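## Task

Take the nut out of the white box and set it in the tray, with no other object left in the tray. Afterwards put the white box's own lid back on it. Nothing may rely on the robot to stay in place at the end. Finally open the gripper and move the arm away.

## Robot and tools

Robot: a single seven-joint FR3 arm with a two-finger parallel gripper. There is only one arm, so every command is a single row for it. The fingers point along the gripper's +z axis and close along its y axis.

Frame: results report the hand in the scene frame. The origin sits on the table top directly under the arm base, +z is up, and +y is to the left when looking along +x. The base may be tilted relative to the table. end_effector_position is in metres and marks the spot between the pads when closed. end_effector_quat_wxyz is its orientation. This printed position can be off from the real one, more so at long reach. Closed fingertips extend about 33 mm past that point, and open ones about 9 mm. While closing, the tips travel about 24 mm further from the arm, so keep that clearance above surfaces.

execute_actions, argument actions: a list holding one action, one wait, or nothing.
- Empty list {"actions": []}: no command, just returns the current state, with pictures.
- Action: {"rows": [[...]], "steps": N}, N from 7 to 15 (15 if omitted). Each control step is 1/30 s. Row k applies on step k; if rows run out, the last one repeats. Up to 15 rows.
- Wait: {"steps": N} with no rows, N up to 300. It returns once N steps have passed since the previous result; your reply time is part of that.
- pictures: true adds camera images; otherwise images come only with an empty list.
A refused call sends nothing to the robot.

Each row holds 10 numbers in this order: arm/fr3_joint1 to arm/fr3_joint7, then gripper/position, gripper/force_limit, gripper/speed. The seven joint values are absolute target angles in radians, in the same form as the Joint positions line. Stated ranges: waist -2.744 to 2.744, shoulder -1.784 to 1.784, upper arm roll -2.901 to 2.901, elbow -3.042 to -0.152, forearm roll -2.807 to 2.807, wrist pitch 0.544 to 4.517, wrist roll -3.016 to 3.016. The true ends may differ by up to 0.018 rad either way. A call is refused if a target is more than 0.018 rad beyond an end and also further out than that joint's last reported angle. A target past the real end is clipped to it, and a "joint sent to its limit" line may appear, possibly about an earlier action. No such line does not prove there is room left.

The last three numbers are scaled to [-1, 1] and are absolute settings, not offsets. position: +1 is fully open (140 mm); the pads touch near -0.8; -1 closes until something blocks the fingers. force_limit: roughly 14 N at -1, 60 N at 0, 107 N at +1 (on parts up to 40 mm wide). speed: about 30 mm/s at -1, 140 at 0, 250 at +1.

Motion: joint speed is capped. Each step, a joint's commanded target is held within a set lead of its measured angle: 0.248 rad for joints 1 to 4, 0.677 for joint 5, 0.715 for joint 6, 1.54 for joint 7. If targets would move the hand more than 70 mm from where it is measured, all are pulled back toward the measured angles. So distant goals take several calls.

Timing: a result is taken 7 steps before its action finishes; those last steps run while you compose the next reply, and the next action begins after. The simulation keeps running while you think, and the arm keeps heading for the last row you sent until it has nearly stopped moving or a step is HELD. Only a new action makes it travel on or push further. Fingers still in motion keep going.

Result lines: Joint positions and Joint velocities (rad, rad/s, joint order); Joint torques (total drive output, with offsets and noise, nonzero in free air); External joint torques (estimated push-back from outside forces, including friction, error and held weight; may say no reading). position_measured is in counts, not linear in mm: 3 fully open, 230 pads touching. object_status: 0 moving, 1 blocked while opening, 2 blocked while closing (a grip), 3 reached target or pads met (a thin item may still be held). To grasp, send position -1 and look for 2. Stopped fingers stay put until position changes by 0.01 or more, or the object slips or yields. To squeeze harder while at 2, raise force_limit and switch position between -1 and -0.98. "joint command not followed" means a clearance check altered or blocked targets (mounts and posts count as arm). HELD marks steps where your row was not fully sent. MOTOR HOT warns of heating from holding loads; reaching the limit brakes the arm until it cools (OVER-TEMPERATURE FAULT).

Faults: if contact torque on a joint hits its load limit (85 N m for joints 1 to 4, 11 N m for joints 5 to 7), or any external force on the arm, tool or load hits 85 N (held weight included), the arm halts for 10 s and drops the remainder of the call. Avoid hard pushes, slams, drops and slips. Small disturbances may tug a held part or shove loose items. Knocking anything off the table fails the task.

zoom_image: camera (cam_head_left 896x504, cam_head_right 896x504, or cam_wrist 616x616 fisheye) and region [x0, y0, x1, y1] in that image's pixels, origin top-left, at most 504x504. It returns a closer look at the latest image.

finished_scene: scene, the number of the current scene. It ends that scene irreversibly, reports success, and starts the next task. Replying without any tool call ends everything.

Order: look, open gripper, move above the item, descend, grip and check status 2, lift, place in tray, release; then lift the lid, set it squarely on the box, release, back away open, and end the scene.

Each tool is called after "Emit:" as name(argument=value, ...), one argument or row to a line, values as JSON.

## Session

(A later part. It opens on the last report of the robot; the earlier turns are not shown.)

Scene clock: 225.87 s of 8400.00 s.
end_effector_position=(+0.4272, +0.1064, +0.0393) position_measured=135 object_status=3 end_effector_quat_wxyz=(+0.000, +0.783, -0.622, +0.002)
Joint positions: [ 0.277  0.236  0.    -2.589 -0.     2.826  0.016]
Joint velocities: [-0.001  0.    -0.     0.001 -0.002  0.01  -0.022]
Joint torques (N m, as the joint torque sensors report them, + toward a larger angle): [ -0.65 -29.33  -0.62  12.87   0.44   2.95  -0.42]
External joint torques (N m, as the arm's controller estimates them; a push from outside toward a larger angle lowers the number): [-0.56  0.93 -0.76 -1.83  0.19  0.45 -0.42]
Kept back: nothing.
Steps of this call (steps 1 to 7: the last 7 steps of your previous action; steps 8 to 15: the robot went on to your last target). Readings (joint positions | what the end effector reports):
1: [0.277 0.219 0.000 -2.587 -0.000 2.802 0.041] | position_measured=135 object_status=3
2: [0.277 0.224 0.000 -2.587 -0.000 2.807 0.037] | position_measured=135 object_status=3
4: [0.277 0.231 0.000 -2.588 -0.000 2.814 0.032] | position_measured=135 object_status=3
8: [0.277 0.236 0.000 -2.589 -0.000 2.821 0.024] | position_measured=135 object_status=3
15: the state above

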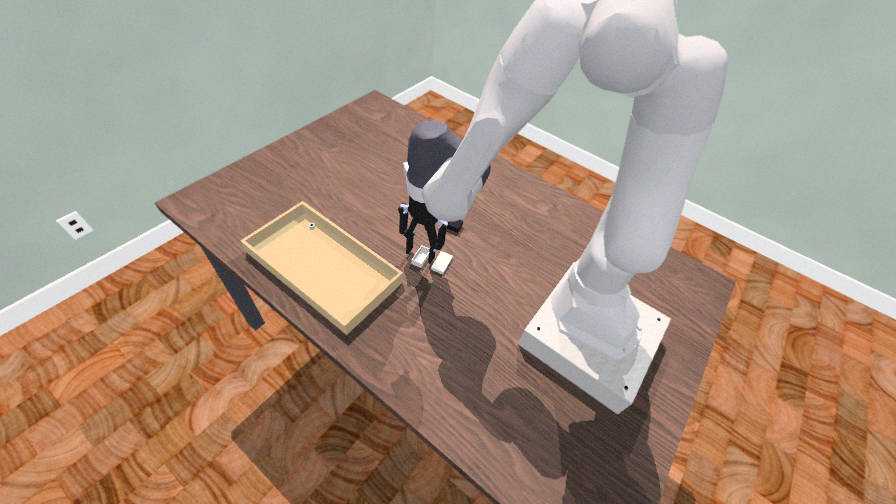

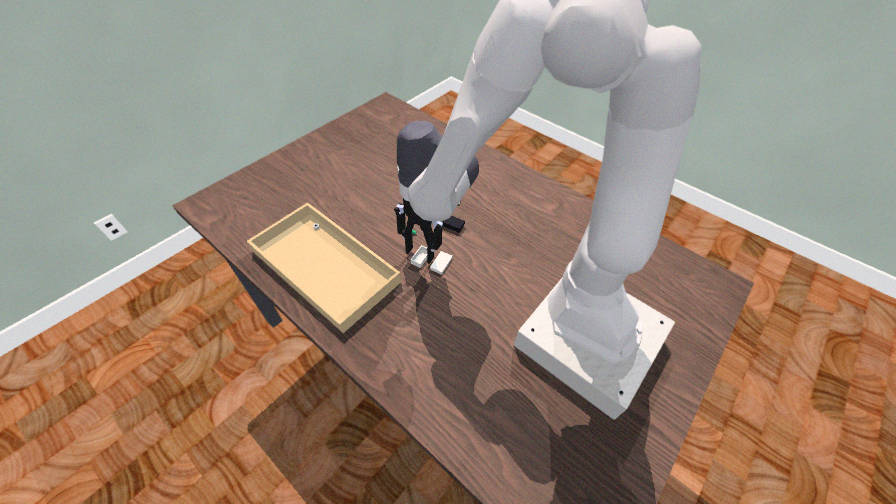

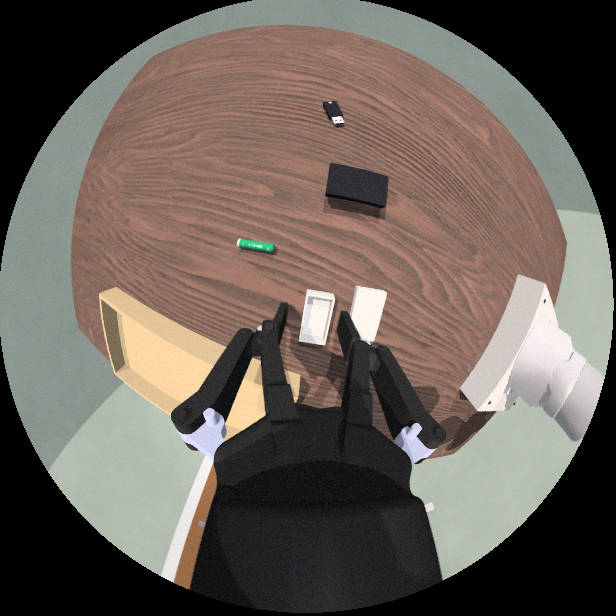

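Emit:
execute_actions(
  actions=[
    {"rows":[[0.275,0.237,0,-2.591,0,2.83,0.006,-0.6,-0.6,-0.2]],"steps":15},
  ],
)

Emit:
execute_actions(
  actions=[
    {"steps":12},
  ],
  pictures=true,
)

Emit:
zoom_image(
  camera="cam_wrist",
  region=[260,250,410,400],
)

Scene clock: 226.40 s of 8400.00 s.
end_effector_position=(+0.4278, +0.1065, +0.0395) position_measured=178 object_status=0 end_effector_quat_wxyz=(-0.001, +0.785, -0.620, +0.002)
Joint positions: [ 0.277  0.236  0.    -2.589 -0.     2.828  0.01 ]
Joint velocities: [-0.001 -0.02  -0.001  0.     0.001  0.005 -0.008]
Joint torques (N m, as the joint torque sensors report them, + toward a larger angle): [  0.06 -27.15  -0.23  12.32   0.48   2.81  -0.16]
External joint torques (N m, as the arm's controller estimates them; a push from outside toward a larger angle lowers the number): [ 0.17  3.53 -0.35 -2.98  0.23  0.2  -0.2 ]
Steps of this call (steps 1 to 8: the robot went on to your last target; steps 9 to 16: the first 8 steps of this action). Readings (joint positions | what the end effector reports):
9: [0.277 0.236 0.000 -2.589 -0.000 2.827 0.012] | position_measured=135 object_status=0
10: [0.277 0.236 0.000 -2.589 -0.000 2.827 0.012] | position_measured=140 object_status=0
12: [0.277 0.236 0.000 -2.589 -0.000 2.828 0.011] | position_measured=153 object_status=0
16: the state above

Scene clock: 226.80 s of 8400.00 s.
end_effector_position=(+0.4279, +0.1066, +0.0396) position_measured=185 object_status=2 end_effector_quat_wxyz=(-0.001, +0.785, -0.619, +0.002)
Joint positions: [ 0.277  0.235  0.    -2.589 -0.     2.828  0.01 ]
Joint velocities: [-0.002  0.     0.001 -0.001 -0.     0.    -0.001]
Joint torques (N m, as the joint torque sensors report them, + toward a larger angle): [ -0.78 -29.34  -0.98  12.7    0.49   2.91  -0.29]
External joint torques (N m, as the arm's controller estimates them; a push from outside toward a larger angle lowers the number): [-0.67  0.87 -1.1  -1.96  0.24  0.42 -0.29]
Kept back: nothing.
Steps of this call (steps 1 to 7: the last 7 steps of your previous action; steps 8 to 12: the robot went on to your last target). Readings (joint positions | what the end effector reports):
1: [0.277 0.235 0.000 -2.589 -0.000 2.828 0.010] | position_measured=185 object_status=0
2: [0.277 0.235 0.000 -2.589 -0.000 2.828 0.010] | position_measured=185 object_status=0
4: [0.277 0.235 0.000 -2.589 -0.000 2.828 0.010] | position_measured=185 object_status=0
8: [0.277 0.235 0.000 -2.589 -0.000 2.828 0.010] | position_measured=185 object_status=2
12: the state above

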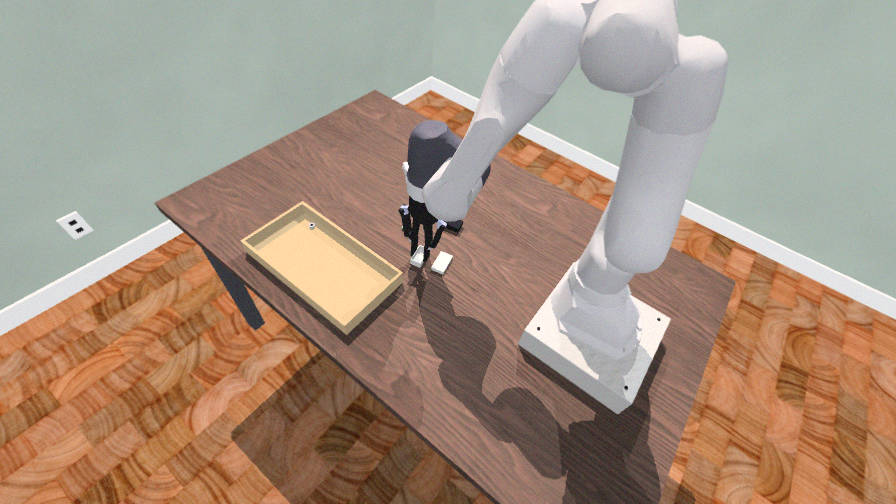

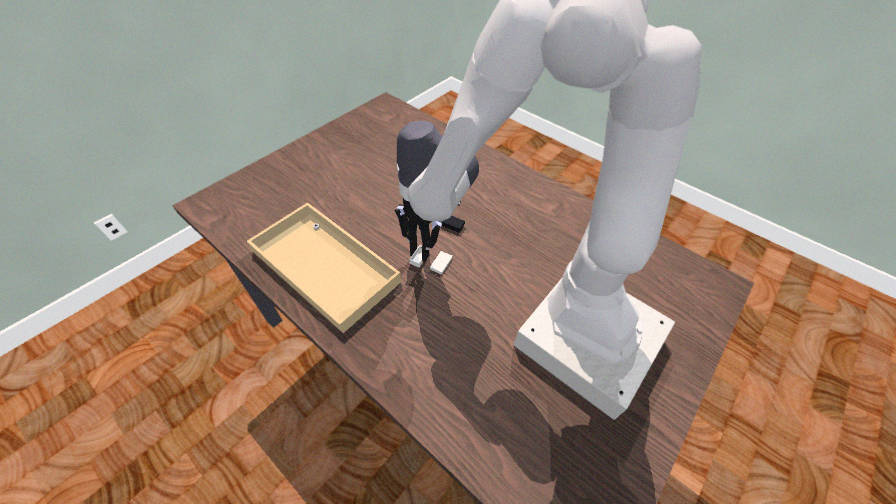

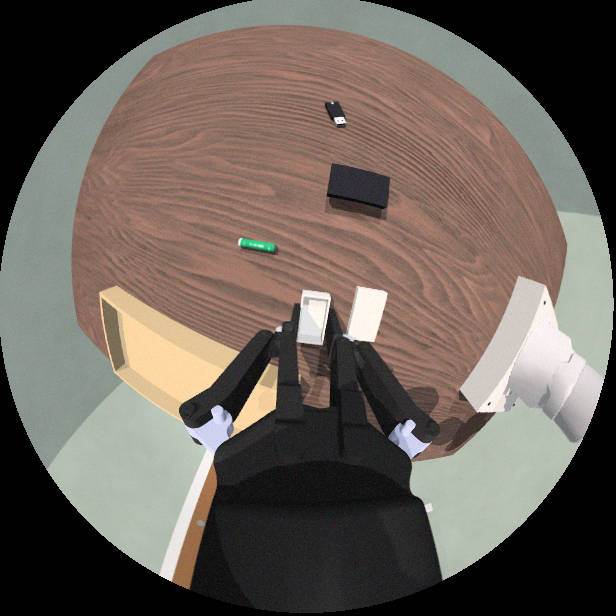

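Region (260, 250, 410, 400) of cam_wrist's 616x616 image, scaled by 3.360, with more detail than that image has.

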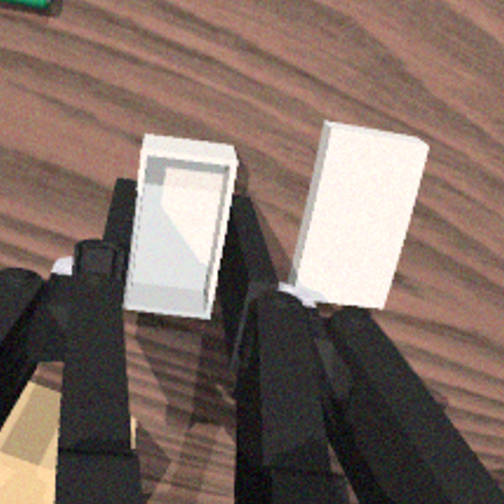

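Emit:
execute_actions(
  actions=[
    {"rows":[[0.275,0.237,0,-2.591,0,2.83,0.006,-0.1,-0.6,0],[0.275,0.237,0,-2.591,0,2.83,0.006,-0.1,-0.6,0],[0.275,0.237,0,-2.591,0,2.83,0.006,-0.1,-0.6,0],[0.275,0.237,0,-2.591,0,2.83,0.006,-0.1,-0.6,0],[0.275,0.237,0,-2.591,0,2.83,0.006,-0.1,-0.6,0],[0.275,0.17,0,-2.595,0,2.77,0.006,-0.1,-0.6,0],[0.275,0.17,0,-2.595,0,2.77,0.006,-0.1,-0.6,0],[0.275,0.11,0,-2.6,0,2.71,0.006,-0.1,-0.6,0]],"steps":15},
  ],
)

Emit:
execute_actions(
  actions=[
    {"rows":[[0.27,0.02,0,-2.775,0,2.795,1.582,0.3,-0.6,0]],"steps":15},
  ],
)

Emit:
execute_actions(
  actions=[
    {"rows":[[0.27,0.02,0,-2.775,0,2.795,1.582,0.3,-0.6,0]],"steps":15},
  ],
)

Emit:
execute_actions(
  actions=[
    {"rows":[[0.27,0.085,0,-2.77,0,2.86,1.582,0.3,-0.6,0],[0.27,0.085,0,-2.77,0,2.86,1.582,0.3,-0.6,0],[0.27,0.085,0,-2.77,0,2.86,1.582,0.3,-0.6,0],[0.27,0.085,0,-2.77,0,2.86,1.582,0.3,-0.6,0],[0.27,0.147,0,-2.768,0,2.917,1.582,0.3,-0.6,0]],"steps":15},
  ],
)

Emit:
execute_actions(
  actions=[
    {"steps":15},
  ],
  pictures=true,
)

Emit:
zoom_image(
  camera="cam_wrist",
  region=[240,260,380,400],
)

Scene clock: 228.10 s of 8400.00 s.
end_effector_position=(+0.4286, +0.1067, +0.0549) position_measured=141 object_status=0 end_effector_quat_wxyz=(-0.002, +0.785, -0.619, +0.004)
Joint positions: [ 0.277  0.188  0.    -2.598 -0.     2.793  0.009]
Joint velocities: [-0.    -0.826  0.    -0.109 -0.    -0.538  0.001]
Joint torques (N m, as the joint torque sensors report them, + toward a larger angle): [ -0.97 -36.32  -0.91  18.92   0.56   3.41  -0.2 ]
External joint torques (N m, as the arm's controller estimates them; a push from outside toward a larger angle lowers the number): [-1.05 -0.57 -1.2  -1.95  0.37 -0.35 -0.2 ]
Steps of this call (steps 1 to 15: the robot went on to your last target; steps 16 to 31: nothing new was sent; steps 32 to 39: the first 8 steps of this action). Readings (joint positions | what the end effector reports):
32: [0.277 0.235 0.000 -2.589 -0.000 2.828 0.009] | position_measured=185 object_status=0
33: [0.277 0.235 0.000 -2.589 -0.000 2.828 0.009] | position_measured=185 object_status=0
35: [0.277 0.235 0.000 -2.589 -0.000 2.828 0.009] | position_measured=164 object_status=0
39: the state above

Scene clock: 228.60 s of 8400.00 s.
end_effector_position=(+0.3703, +0.0908, +0.0695) position_measured=92 object_status=0 end_effector_quat_wxyz=(-0.008, -0.436, +0.900, +0.000)
Joint positions: [ 0.273  0.026  0.    -2.769 -0.     2.778  0.909]
Joint velocities: [-0.003 -0.054  0.001 -0.069 -0.     0.079  2.218]
Joint torques (N m, as the joint torque sensors report them, + toward a larger angle): [ -0.14 -23.93  -0.44  12.77   0.38   3.14   0.55]
External joint torques (N m, as the arm's controller estimates them; a push from outside toward a larger angle lowers the number): [-0.04  0.04 -0.37 -3.49  0.09  0.57  0.58]
Steps of this call (steps 1 to 7: the last 7 steps of your previous action; steps 8 to 15: the first 8 steps of this action). Readings (joint positions | what the end effector reports):
8: [0.276 0.092 0.000 -2.629 -0.000 2.748 0.136] | position_measured=141 object_status=0
9: [0.275 0.064 0.000 -2.678 -0.000 2.756 0.286] | position_measured=136 object_status=0
11: [0.274 0.040 0.000 -2.736 -0.000 2.765 0.540] | position_measured=121 object_status=0
15: the state above

Scene clock: 229.10 s of 8400.00 s.
end_effector_position=(+0.3736, +0.0915, +0.0713) position_measured=91 object_status=3 end_effector_quat_wxyz=(-0.001, -0.180, +0.984, -0.002)
Joint positions: [ 0.273  0.022  0.    -2.773 -0.     2.792  1.449]
Joint velocities: [ 0.    -0.    -0.001  0.001 -0.001  0.004  0.429]
Joint torques (N m, as the joint torque sensors report them, + toward a larger angle): [ -1.13 -23.97  -0.42  12.92   0.4    2.87   0.29]
External joint torques (N m, as the arm's controller estimates them; a push from outside toward a larger angle lowers the number): [-1.07 -0.25 -0.39 -2.33  0.12  0.43  0.3 ]
Steps of this call (steps 1 to 7: the last 7 steps of your previous action; steps 8 to 15: the first 8 steps of this action). Readings (joint positions | what the end effector reports):
8: [0.273 0.022 0.000 -2.773 -0.000 2.790 1.300] | position_measured=91 object_status=3
9: [0.273 0.022 0.000 -2.773 -0.000 2.790 1.329] | position_measured=91 object_status=3
11: [0.273 0.022 0.000 -2.773 -0.000 2.791 1.378] | position_measured=91 object_status=3
15: the state above

Scene clock: 229.60 s of 8400.00 s.
end_effector_position=(+0.3638, +0.0890, +0.0372) position_measured=91 object_status=3 end_effector_quat_wxyz=(-0.013, -0.128, +0.992, -0.003)
Joint positions: [ 0.273  0.132  0.    -2.769 -0.     2.874  1.554]
Joint velocities: [ 0.     0.261  0.    -0.02  -0.     0.222  0.082]
Joint torques (N m, as the joint torque sensors report them, + toward a larger angle): [ -0.54 -29.11  -0.48  13.56   0.3    3.4    0.1 ]
External joint torques (N m, as the arm's controller estimates them; a push from outside toward a larger angle lowers the number): [-0.54  1.49 -0.62 -2.31  0.12  0.47  0.1 ]
Steps of this call (steps 1 to 7: the last 7 steps of your previous action; steps 8 to 15: the first 8 steps of this action). Readings (joint positions | what the end effector reports):
8: [0.273 0.030 0.000 -2.771 -0.000 2.803 1.525] | position_measured=91 object_status=3
9: [0.273 0.047 0.000 -2.769 -0.000 2.814 1.530] | position_measured=91 object_status=3
11: [0.273 0.071 0.000 -2.770 -0.000 2.827 1.540] | position_measured=91 object_status=3
15: the state above

Scene clock: 230.10 s of 8400.00 s.
end_effector_position=(+0.3708, +0.0907, +0.0354) position_measured=91 object_status=3 end_effector_quat_wxyz=(-0.000, -0.118, +0.993, -0.002)
Joint positions: [ 0.273  0.145  0.    -2.769 -0.     2.912  1.574]
Joint velocities: [ 0.     0.     0.001 -0.     0.     0.012  0.017]
Joint torques (N m, as the joint torque sensors report them, + toward a larger angle): [ -0.86 -23.5   -0.43  12.34   0.25   2.86   0.15]
External joint torques (N m, as the arm's controller estimates them; a push from outside toward a larger angle lowers the number): [-0.86  1.99 -0.57 -0.5   0.07  0.47  0.15]
Kept back: nothing.
Steps of this call (steps 1 to 7: the last 7 steps of your previous action; steps 8 to 15: the robot went on to your last target). Readings (joint positions | what the end effector reports):
1: [0.273 0.139 0.000 -2.769 -0.000 2.880 1.556] | position_measured=91 object_status=3
2: [0.273 0.142 0.000 -2.769 -0.000 2.886 1.559] | position_measured=91 object_status=3
4: [0.273 0.145 0.000 -2.769 -0.000 2.895 1.563] | position_measured=91 object_status=3
8: [0.273 0.145 0.000 -2.769 -0.000 2.906 1.568] | position_measured=91 object_status=3
15: the state above

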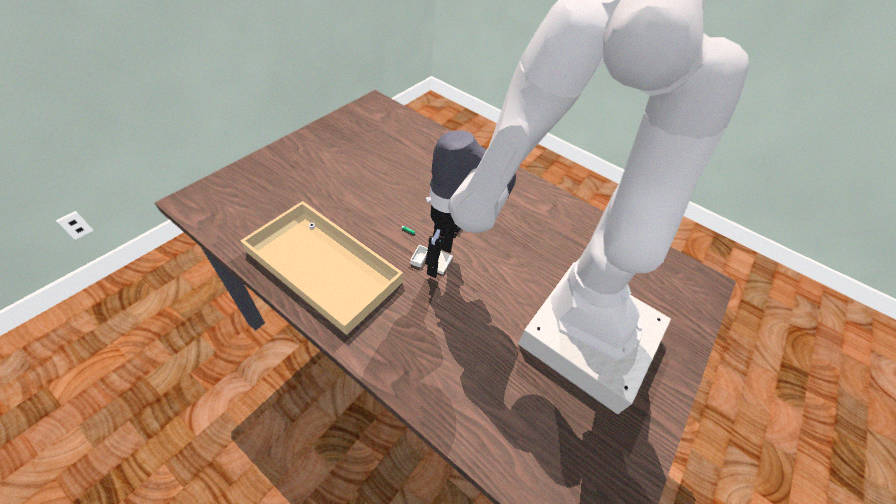

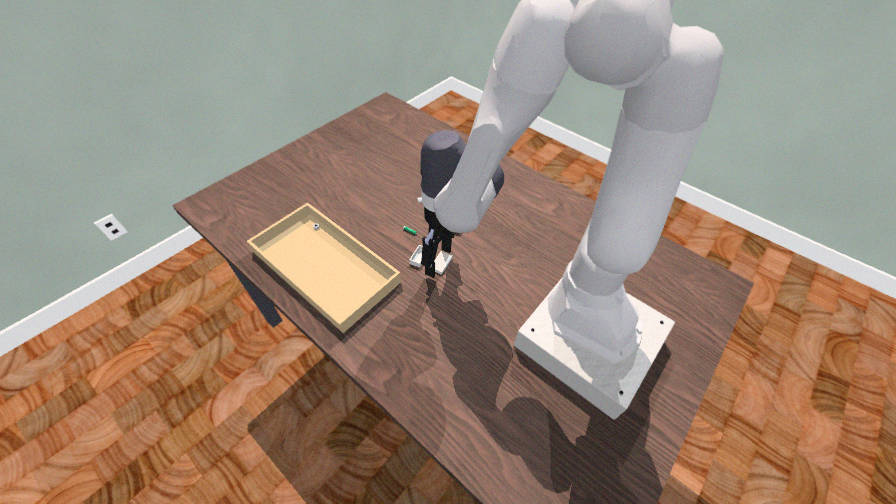

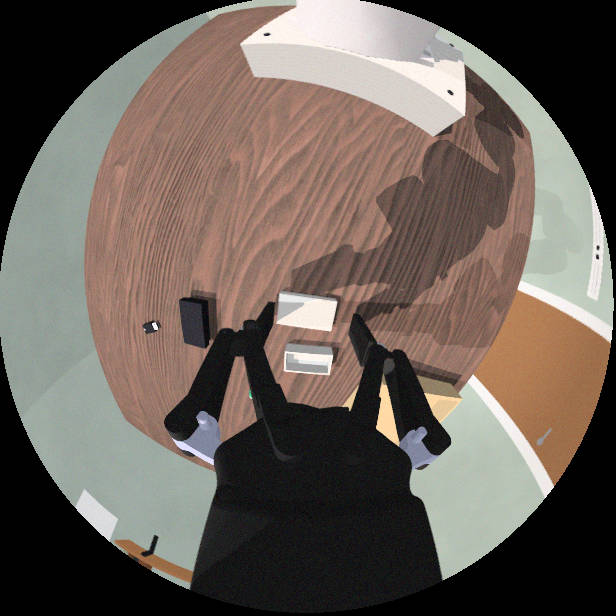

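Region (240, 260, 380, 400) of cam_wrist's 616x616 image, scaled by 3.600, with more detail than that image has.

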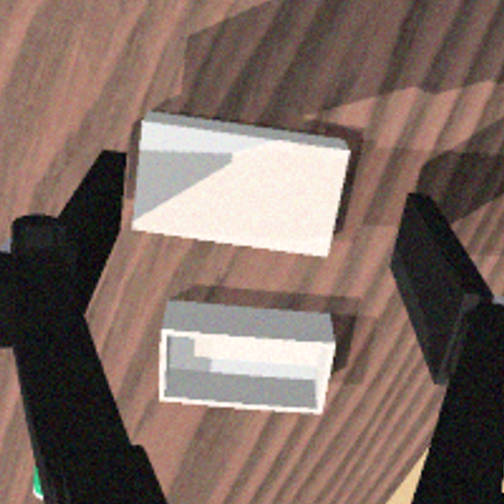

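Emit:
execute_actions(
  actions=[
    {"rows":[[0.268,0.107,0,-2.817,0,2.924,1.582,0.3,-0.6,0]],"steps":12},
  ],
)

Emit:
execute_actions(
  actions=[
    {"rows":[[0.268,0.107,0,-2.817,0,2.924,1.582,0.3,-0.6,0],[0.268,0.107,0,-2.817,0,2.924,1.582,0.3,-0.6,0],[0.268,0.107,0,-2.817,0,2.924,1.582,-1,-0.5,-0.4]],"steps":15},
  ],
)

Emit:
execute_actions(
  actions=[
    {"steps":20},
  ],
  pictures=true,
)

Emit:
zoom_image(
  camera="cam_wrist",
  region=[240,260,380,400],
)

Scene clock: 231.43 s of 8400.00 s.
end_effector_position=(+0.3582, +0.0870, +0.0378) position_measured=91 object_status=3 end_effector_quat_wxyz=(-0.001, -0.115, +0.993, -0.002)
Joint positions: [ 0.271  0.113  0.    -2.809 -0.     2.919  1.579]
Joint velocities: [-0.002 -0.066  0.    -0.088 -0.001  0.012  0.   ]
Joint torques (N m, as the joint torque sensors report them, + toward a larger angle): [ -2.02 -25.27  -0.56  10.84   0.25   2.9    0.08]
External joint torques (N m, as the arm's controller estimates them; a push from outside toward a larger angle lowers the number): [-1.97 -1.25 -0.61 -2.83  0.04  0.38  0.08]
Steps of this call (steps 1 to 15: the robot went on to your last target; steps 16 to 35: nothing new was sent; steps 36 to 40: the first 5 steps of this action). Readings (joint positions | what the end effector reports):
36: [0.272 0.139 0.000 -2.777 -0.000 2.917 1.579] | position_measured=91 object_status=3
37: [0.272 0.128 0.000 -2.791 -0.000 2.917 1.579] | position_measured=91 object_status=3
39: [0.271 0.116 0.000 -2.805 -0.000 2.918 1.579] | position_measured=91 object_status=3
40: the state above

Scene clock: 231.93 s of 8400.00 s.
end_effector_position=(+0.3569, +0.0866, +0.0384) position_measured=116 object_status=0 end_effector_quat_wxyz=(-0.000, -0.115, +0.993, -0.002)
Joint positions: [ 0.271  0.109  0.    -2.815 -0.     2.921  1.579]
Joint velocities: [-0.    -0.001  0.002  0.    -0.     0.001  0.001]
Joint torques (N m, as the joint torque sensors report them, + toward a larger angle): [ -0.68 -25.21  -0.4   10.2    0.26   2.94   0.06]
External joint torques (N m, as the arm's controller estimates them; a push from outside toward a larger angle lowers the number): [-0.64 -0.99 -0.46 -2.58  0.08  0.52  0.06]
Steps of this call (steps 1 to 7: the last 7 steps of your previous action; steps 8 to 15: the first 8 steps of this action). Readings (joint positions | what the end effector reports):
8: [0.271 0.109 0.000 -2.815 -0.000 2.921 1.579] | position_measured=91 object_status=3
9: [0.271 0.109 0.000 -2.815 -0.000 2.921 1.579] | position_measured=91 object_status=3
11: [0.271 0.109 0.000 -2.815 -0.000 2.921 1.579] | position_measured=95 object_status=0
15: the state above

Scene clock: 232.60 s of 8400.00 s.
end_effector_position=(+0.3633, +0.0881, +0.0428) position_measured=220 object_status=0 end_effector_quat_wxyz=(+0.008, -0.115, +0.993, -0.000)
Joint positions: [ 0.269  0.099  0.001 -2.814 -0.     2.929  1.579]
Joint velocities: [ 0.     0.004 -0.    -0.    -0.     0.     0.001]
Joint torques (N m, as the joint torque sensors report them, + toward a larger angle): [ -0.73 -19.99  -1.76   9.79   0.34   1.86   0.01]
External joint torques (N m, as the arm's controller estimates them; a push from outside toward a larger angle lowers the number): [-0.64  4.1  -1.77 -3.11  0.14 -0.57  0.01]
Kept back: nothing.
Steps of this call (steps 1 to 7: the last 7 steps of your previous action; steps 8 to 15: the robot went on to your last target; steps 16 to 20: nothing new was sent). Readings (joint positions | what the end effector reports):
1: [0.271 0.108 0.000 -2.815 -0.000 2.921 1.579] | position_measured=121 object_status=0
2: [0.270 0.107 0.000 -2.815 -0.000 2.922 1.579] | position_measured=126 object_status=0
4: [0.270 0.105 -0.000 -2.815 -0.000 2.923 1.579] | position_measured=136 object_status=0
8: [0.269 0.102 0.001 -2.815 -0.000 2.925 1.579] | position_measured=157 object_status=0
20: the state above
The arm was judged still, so your last target was given up. Only a new action makes it travel on or press farther. Fingers that are still opening or closing keep moving.

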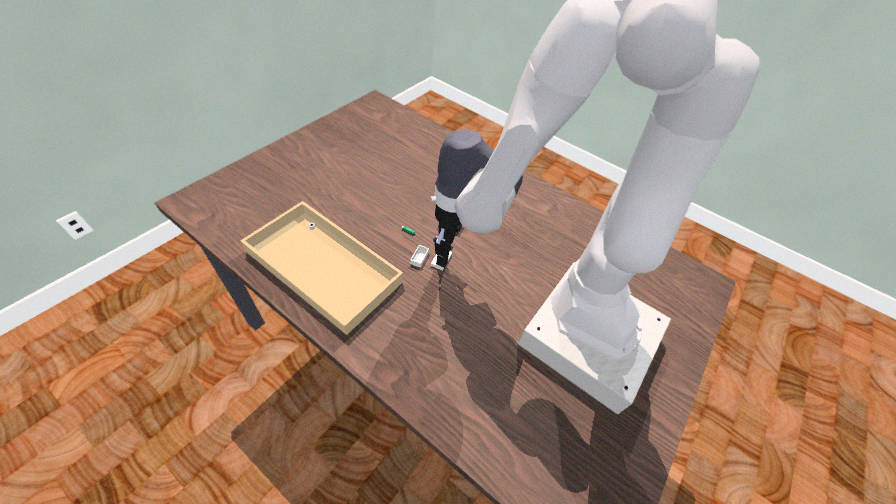

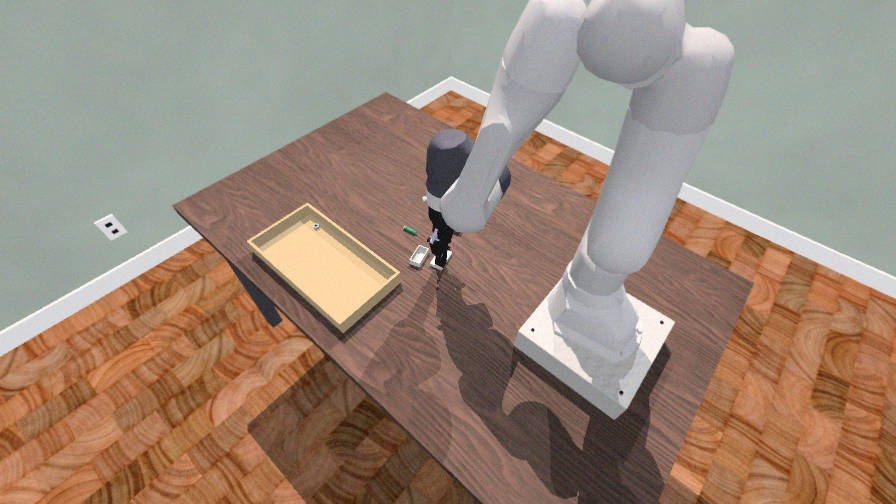

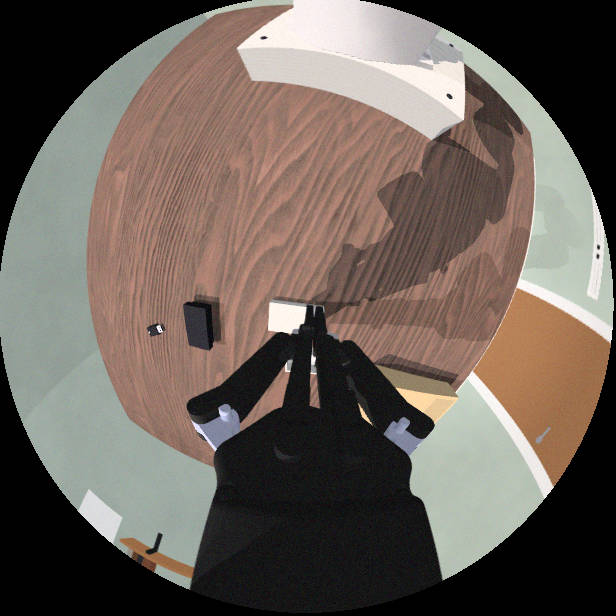

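Region (240, 260, 380, 400) of cam_wrist's 616x616 image, scaled by 3.600, with more detail than that image has.

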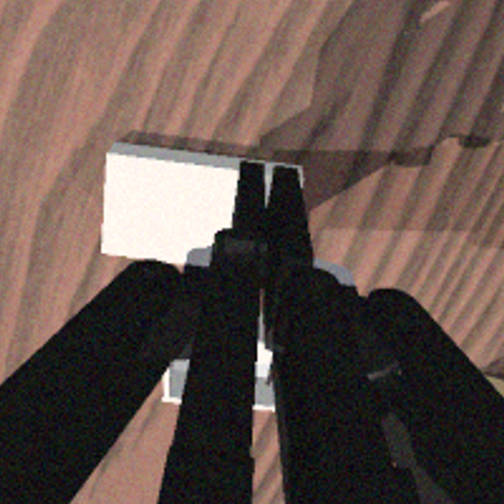

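Emit:
execute_actions(
  actions=[
    {"rows":[[0.268,-0.02,0,-2.84,0,2.82,1.582,-0.8,-0.5,0],[0.268,-0.02,0,-2.84,0,2.82,1.582,-0.8,-0.5,0],[0.268,-0.02,0,-2.84,0,2.82,1.582,-0.8,-0.5,0],[0.268,-0.02,0,-2.84,0,2.82,1.582,-0.8,-0.5,0],[0.268,-0.02,0,-2.84,0,2.82,1.582,-0.8,-0.5,0],[0.215,-0.02,0,-2.845,0,2.825,1.582,0.45,-0.5,0.3]],"steps":15},
  ],
)

Emit:
execute_actions(
  actions=[
    {"rows":[[0.215,-0.02,0,-2.845,0,2.825,1.582,0.45,-0.5,0.3]],"steps":12},
  ],
)

Emit:
execute_actions(
  actions=[
    {"steps":12},
  ],
  pictures=true,
)

Emit:
zoom_image(
  camera="cam_wrist",
  region=[240,260,380,400],
)

Scene clock: 233.33 s of 8400.00 s.
end_effector_position=(+0.3653, +0.0759, +0.0719) position_measured=213 object_status=0 end_effector_quat_wxyz=(+0.014, -0.099, +0.995, -0.000)
Joint positions: [ 0.236 -0.017  0.002 -2.838 -0.     2.849  1.579]
Joint velocities: [-0.284 -0.031 -0.055 -0.053 -0.001 -0.126 -0.001]
Joint torques (N m, as the joint torque sensors report them, + toward a larger angle): [  2.15 -22.73   1.95  12.6    0.38   2.02   0.02]
External joint torques (N m, as the arm's controller estimates them; a push from outside toward a larger angle lowers the number): [-0.44 -1.52 -0.52 -2.06  0.36 -0.45  0.01]
Steps of this call (steps 1 to 14: nothing new was sent; steps 15 to 22: the first 8 steps of this action). Readings (joint positions | what the end effector reports):
15: [0.269 0.081 0.001 -2.821 -0.000 2.912 1.579] | position_measured=232 object_status=0
16: [0.269 0.049 0.001 -2.830 -0.000 2.895 1.579] | position_measured=232 object_status=0
18: [0.269 0.006 0.001 -2.833 -0.000 2.872 1.579] | position_measured=229 object_status=0
22: the state above

Scene clock: 233.73 s of 8400.00 s.
end_effector_position=(+0.3581, +0.0668, +0.0691) position_measured=101 object_status=0 end_effector_quat_wxyz=(+0.003, -0.088, +0.996, -0.001)
Joint positions: [ 0.218 -0.018 -0.    -2.843 -0.     2.829  1.579]
Joint velocities: [-0.002 -0.002 -0.001  0.001 -0.002 -0.011  0.001]
Joint torques (N m, as the joint torque sensors report them, + toward a larger angle): [ -1.1  -23.21   0.49  12.53   0.47   2.14   0.12]
External joint torques (N m, as the arm's controller estimates them; a push from outside toward a larger angle lowers the number): [-1.   -1.43  0.6  -2.14  0.21 -0.3   0.12]
Steps of this call (steps 1 to 7: the last 7 steps of your previous action; steps 8 to 12: the first 5 steps of this action). Readings (joint positions | what the end effector reports):
8: [0.218 -0.018 -0.000 -2.843 -0.000 2.832 1.579] | position_measured=138 object_status=0
9: [0.218 -0.018 -0.000 -2.843 -0.000 2.831 1.579] | position_measured=129 object_status=0
11: [0.218 -0.018 -0.000 -2.843 -0.000 2.830 1.579] | position_measured=110 object_status=0
12: the state above

Scene clock: 234.13 s of 8400.00 s.
end_effector_position=(+0.3576, +0.0667, +0.0690) position_measured=72 object_status=3 end_effector_quat_wxyz=(+0.002, -0.088, +0.996, -0.001)
Joint positions: [ 0.218 -0.018 -0.    -2.843 -0.     2.828  1.579]
Joint velocities: [-0.     0.     0.001 -0.     0.001 -0.001 -0.001]
Joint torques (N m, as the joint torque sensors report them, + toward a larger angle): [ -1.14 -23.43  -0.31  12.19   0.45   2.05   0.13]
External joint torques (N m, as the arm's controller estimates them; a push from outside toward a larger angle lowers the number): [-1.09 -1.73 -0.25 -2.39  0.19 -0.37  0.13]
Kept back: nothing.
Steps of this call (steps 1 to 7: the last 7 steps of your previous action; steps 8 to 12: the robot went on to your last target). Readings (joint positions | what the end effector reports):
1: [0.218 -0.018 -0.000 -2.843 -0.000 2.829 1.579] | position_measured=91 object_status=0
2: [0.218 -0.018 -0.000 -2.843 -0.000 2.829 1.579] | position_measured=82 object_status=0
4: [0.218 -0.018 -0.000 -2.843 -0.000 2.828 1.579] | position_measured=72 object_status=0
8: [0.218 -0.018 -0.000 -2.843 -0.000 2.828 1.579] | position_measured=72 object_status=0
12: the state above

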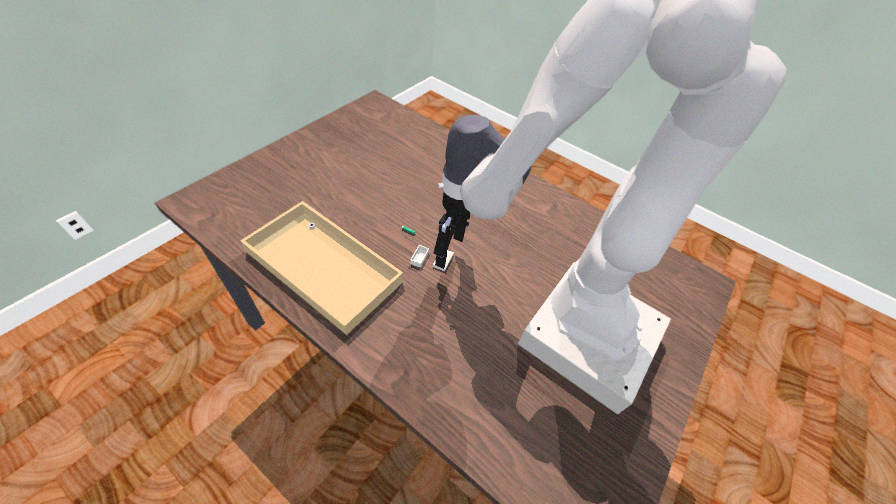

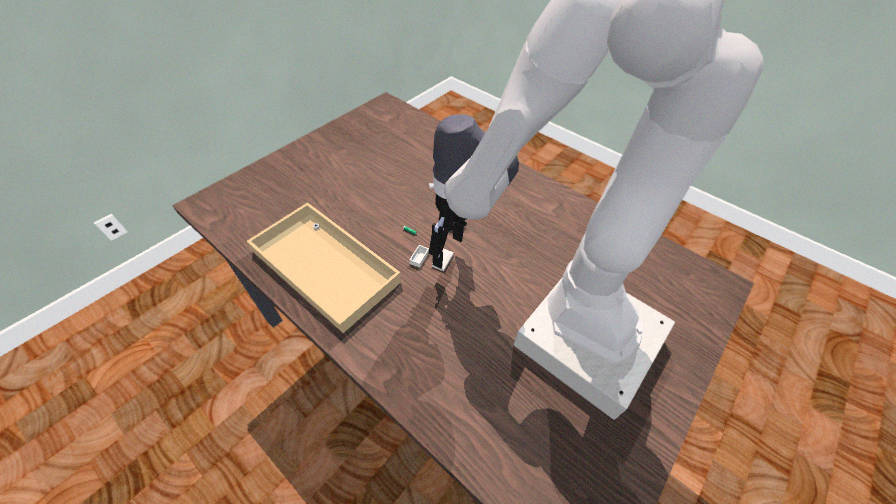

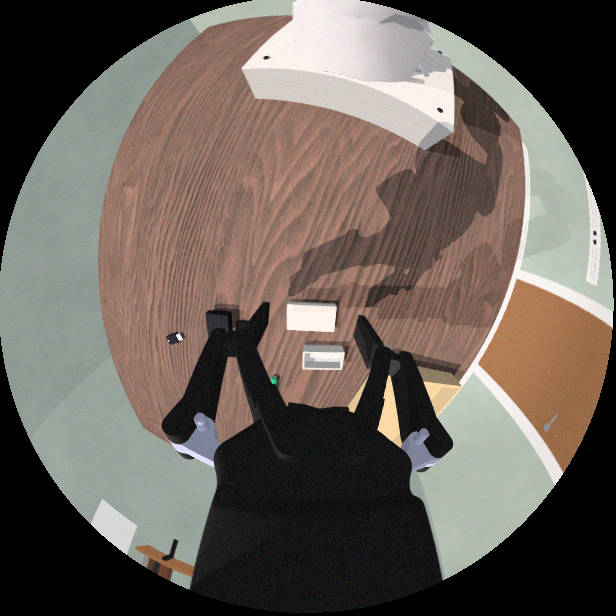

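Region (240, 260, 380, 400) of cam_wrist's 616x616 image, scaled by 3.600, with more detail than that image has.

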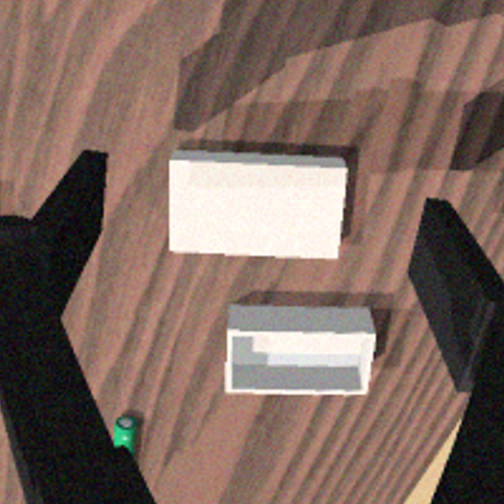

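Emit:
execute_actions(
  actions=[
    {"rows":[[0.215,0.04,0,-2.84,0,2.88,1.582,0.45,-0.5,0],[0.215,0.04,0,-2.84,0,2.88,1.582,0.45,-0.5,0],[0.215,0.04,0,-2.84,0,2.88,1.582,0.45,-0.5,0],[0.215,0.04,0,-2.84,0,2.88,1.582,0.45,-0.5,0],[0.215,0.095,0,-2.83,0,2.932,1.582,0.45,-0.5,0]],"steps":15},
  ],
)

Emit:
execute_actions(
  actions=[
    {"rows":[[0.215,0.095,0,-2.83,0,2.93,1.582,0.45,-0.5,0],[0.215,0.095,0,-2.83,0,2.93,1.582,0.45,-0.5,0],[0.215,0.095,0,-2.83,0,2.93,1.582,0.45,-0.5,0],[0.215,0.095,0,-2.83,0,2.93,1.582,-1,-0.4,0]],"steps":15},
  ],
)

Emit:
execute_actions(
  actions=[
    {"steps":18},
  ],
  pictures=true,
)

Emit:
zoom_image(
  camera="cam_wrist",
  region=[240,260,380,400],
)

Scene clock: 234.97 s of 8400.00 s.
end_effector_position=(+0.3495, +0.0650, +0.0411) position_measured=72 object_status=3 end_effector_quat_wxyz=(-0.010, -0.088, +0.996, -0.003)
Joint positions: [ 0.218  0.081 -0.    -2.834 -0.     2.894  1.579]
Joint velocities: [ 0.001  0.224 -0.    -0.     0.     0.196 -0.001]
Joint torques (N m, as the joint torque sensors report them, + toward a larger angle): [ -1.2  -26.21  -0.17  14.36   0.38   3.36   0.08]
External joint torques (N m, as the arm's controller estimates them; a push from outside toward a larger angle lowers the number): [-1.24  1.22 -0.29 -0.55  0.22  0.57  0.08]
Steps of this call (steps 1 to 15: the robot went on to your last target; steps 16 to 17: nothing new was sent; steps 18 to 25: the first 8 steps of this action). Readings (joint positions | what the end effector reports):
18: [0.218 -0.010 -0.000 -2.841 -0.000 2.836 1.579] | position_measured=72 object_status=3
19: [0.218 0.005 -0.000 -2.840 -0.000 2.844 1.579] | position_measured=72 object_status=3
21: [0.218 0.027 -0.000 -2.840 -0.000 2.854 1.579] | position_measured=72 object_status=3
25: the state above

Scene clock: 235.47 s of 8400.00 s.
end_effector_position=(+0.3567, +0.0664, +0.0401) position_measured=100 object_status=0 end_effector_quat_wxyz=(+0.001, -0.088, +0.996, -0.001)
Joint positions: [ 0.218  0.093 -0.    -2.832 -0.     2.926  1.579]
Joint velocities: [-0.001  0.001 -0.001 -0.    -0.     0.008 -0.001]
Joint torques (N m, as the joint torque sensors report them, + toward a larger angle): [ -1.26 -22.21  -0.15  13.39   0.42   2.87   0.1 ]
External joint torques (N m, as the arm's controller estimates them; a push from outside toward a larger angle lowers the number): [-1.14  1.56 -0.12  0.55  0.23  0.42  0.1 ]
Steps of this call (steps 1 to 7: the last 7 steps of your previous action; steps 8 to 15: the first 8 steps of this action). Readings (joint positions | what the end effector reports):
8: [0.218 0.093 -0.000 -2.832 -0.000 2.922 1.579] | position_measured=72 object_status=3
9: [0.218 0.093 -0.000 -2.832 -0.000 2.923 1.579] | position_measured=72 object_status=3
11: [0.218 0.093 -0.000 -2.832 -0.000 2.924 1.579] | position_measured=72 object_status=0
15: the state above

Scene clock: 236.07 s of 8400.00 s.
end_effector_position=(+0.3620, +0.0678, +0.0426) position_measured=232 object_status=0 end_effector_quat_wxyz=(+0.007, -0.089, +0.996, -0.001)
Joint positions: [ 0.218  0.09   0.001 -2.828 -0.     2.932  1.579]
Joint velocities: [ 0.     0.     0.    -0.     0.     0.     0.001]
Joint torques (N m, as the joint torque sensors report them, + toward a larger angle): [ -0.67 -20.64  -0.51  10.48   0.49   2.19   0.14]
External joint torques (N m, as the arm's controller estimates them; a push from outside toward a larger angle lowers the number): [-0.6   3.08 -0.53 -2.39  0.31 -0.26  0.14]
Kept back: nothing.
Steps of this call (steps 1 to 7: the last 7 steps of your previous action; steps 8 to 15: the robot went on to your last target; steps 16 to 18: nothing new was sent). Readings (joint positions | what the end effector reports):
1: [0.218 0.093 -0.000 -2.832 -0.000 2.926 1.579] | position_measured=108 object_status=0
2: [0.218 0.094 -0.000 -2.832 -0.000 2.927 1.579] | position_measured=116 object_status=0
4: [0.218 0.094 -0.000 -2.832 -0.000 2.927 1.579] | position_measured=131 object_status=0
8: [0.218 0.092 0.000 -2.830 -0.000 2.929 1.579] | position_measured=161 object_status=0
18: the state above
The arm was judged still, so your last target was given up. Only a new action makes it travel on or press farther. Fingers that are still opening or closing keep moving.

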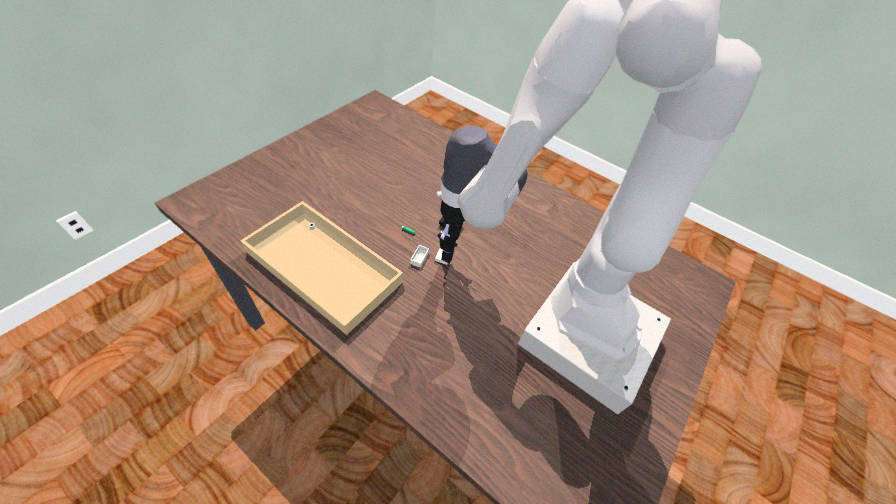

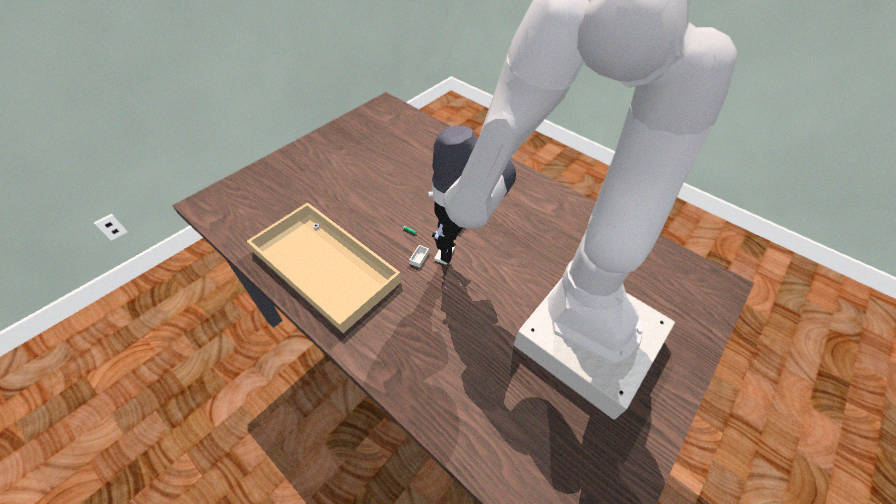

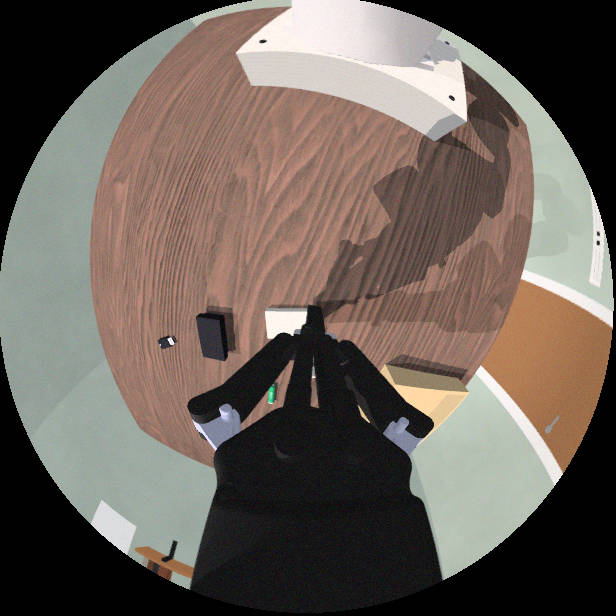

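Region (240, 260, 380, 400) of cam_wrist's 616x616 image, scaled by 3.600, with more detail than that image has.

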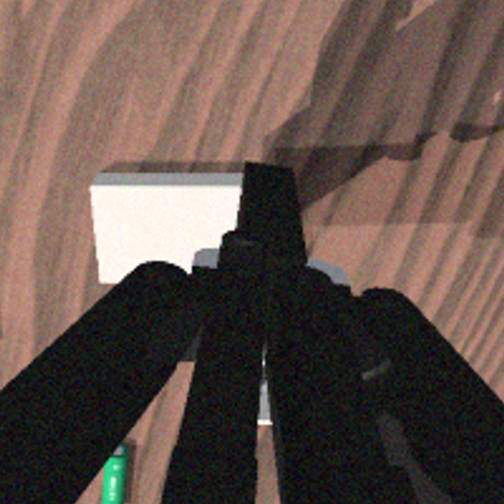

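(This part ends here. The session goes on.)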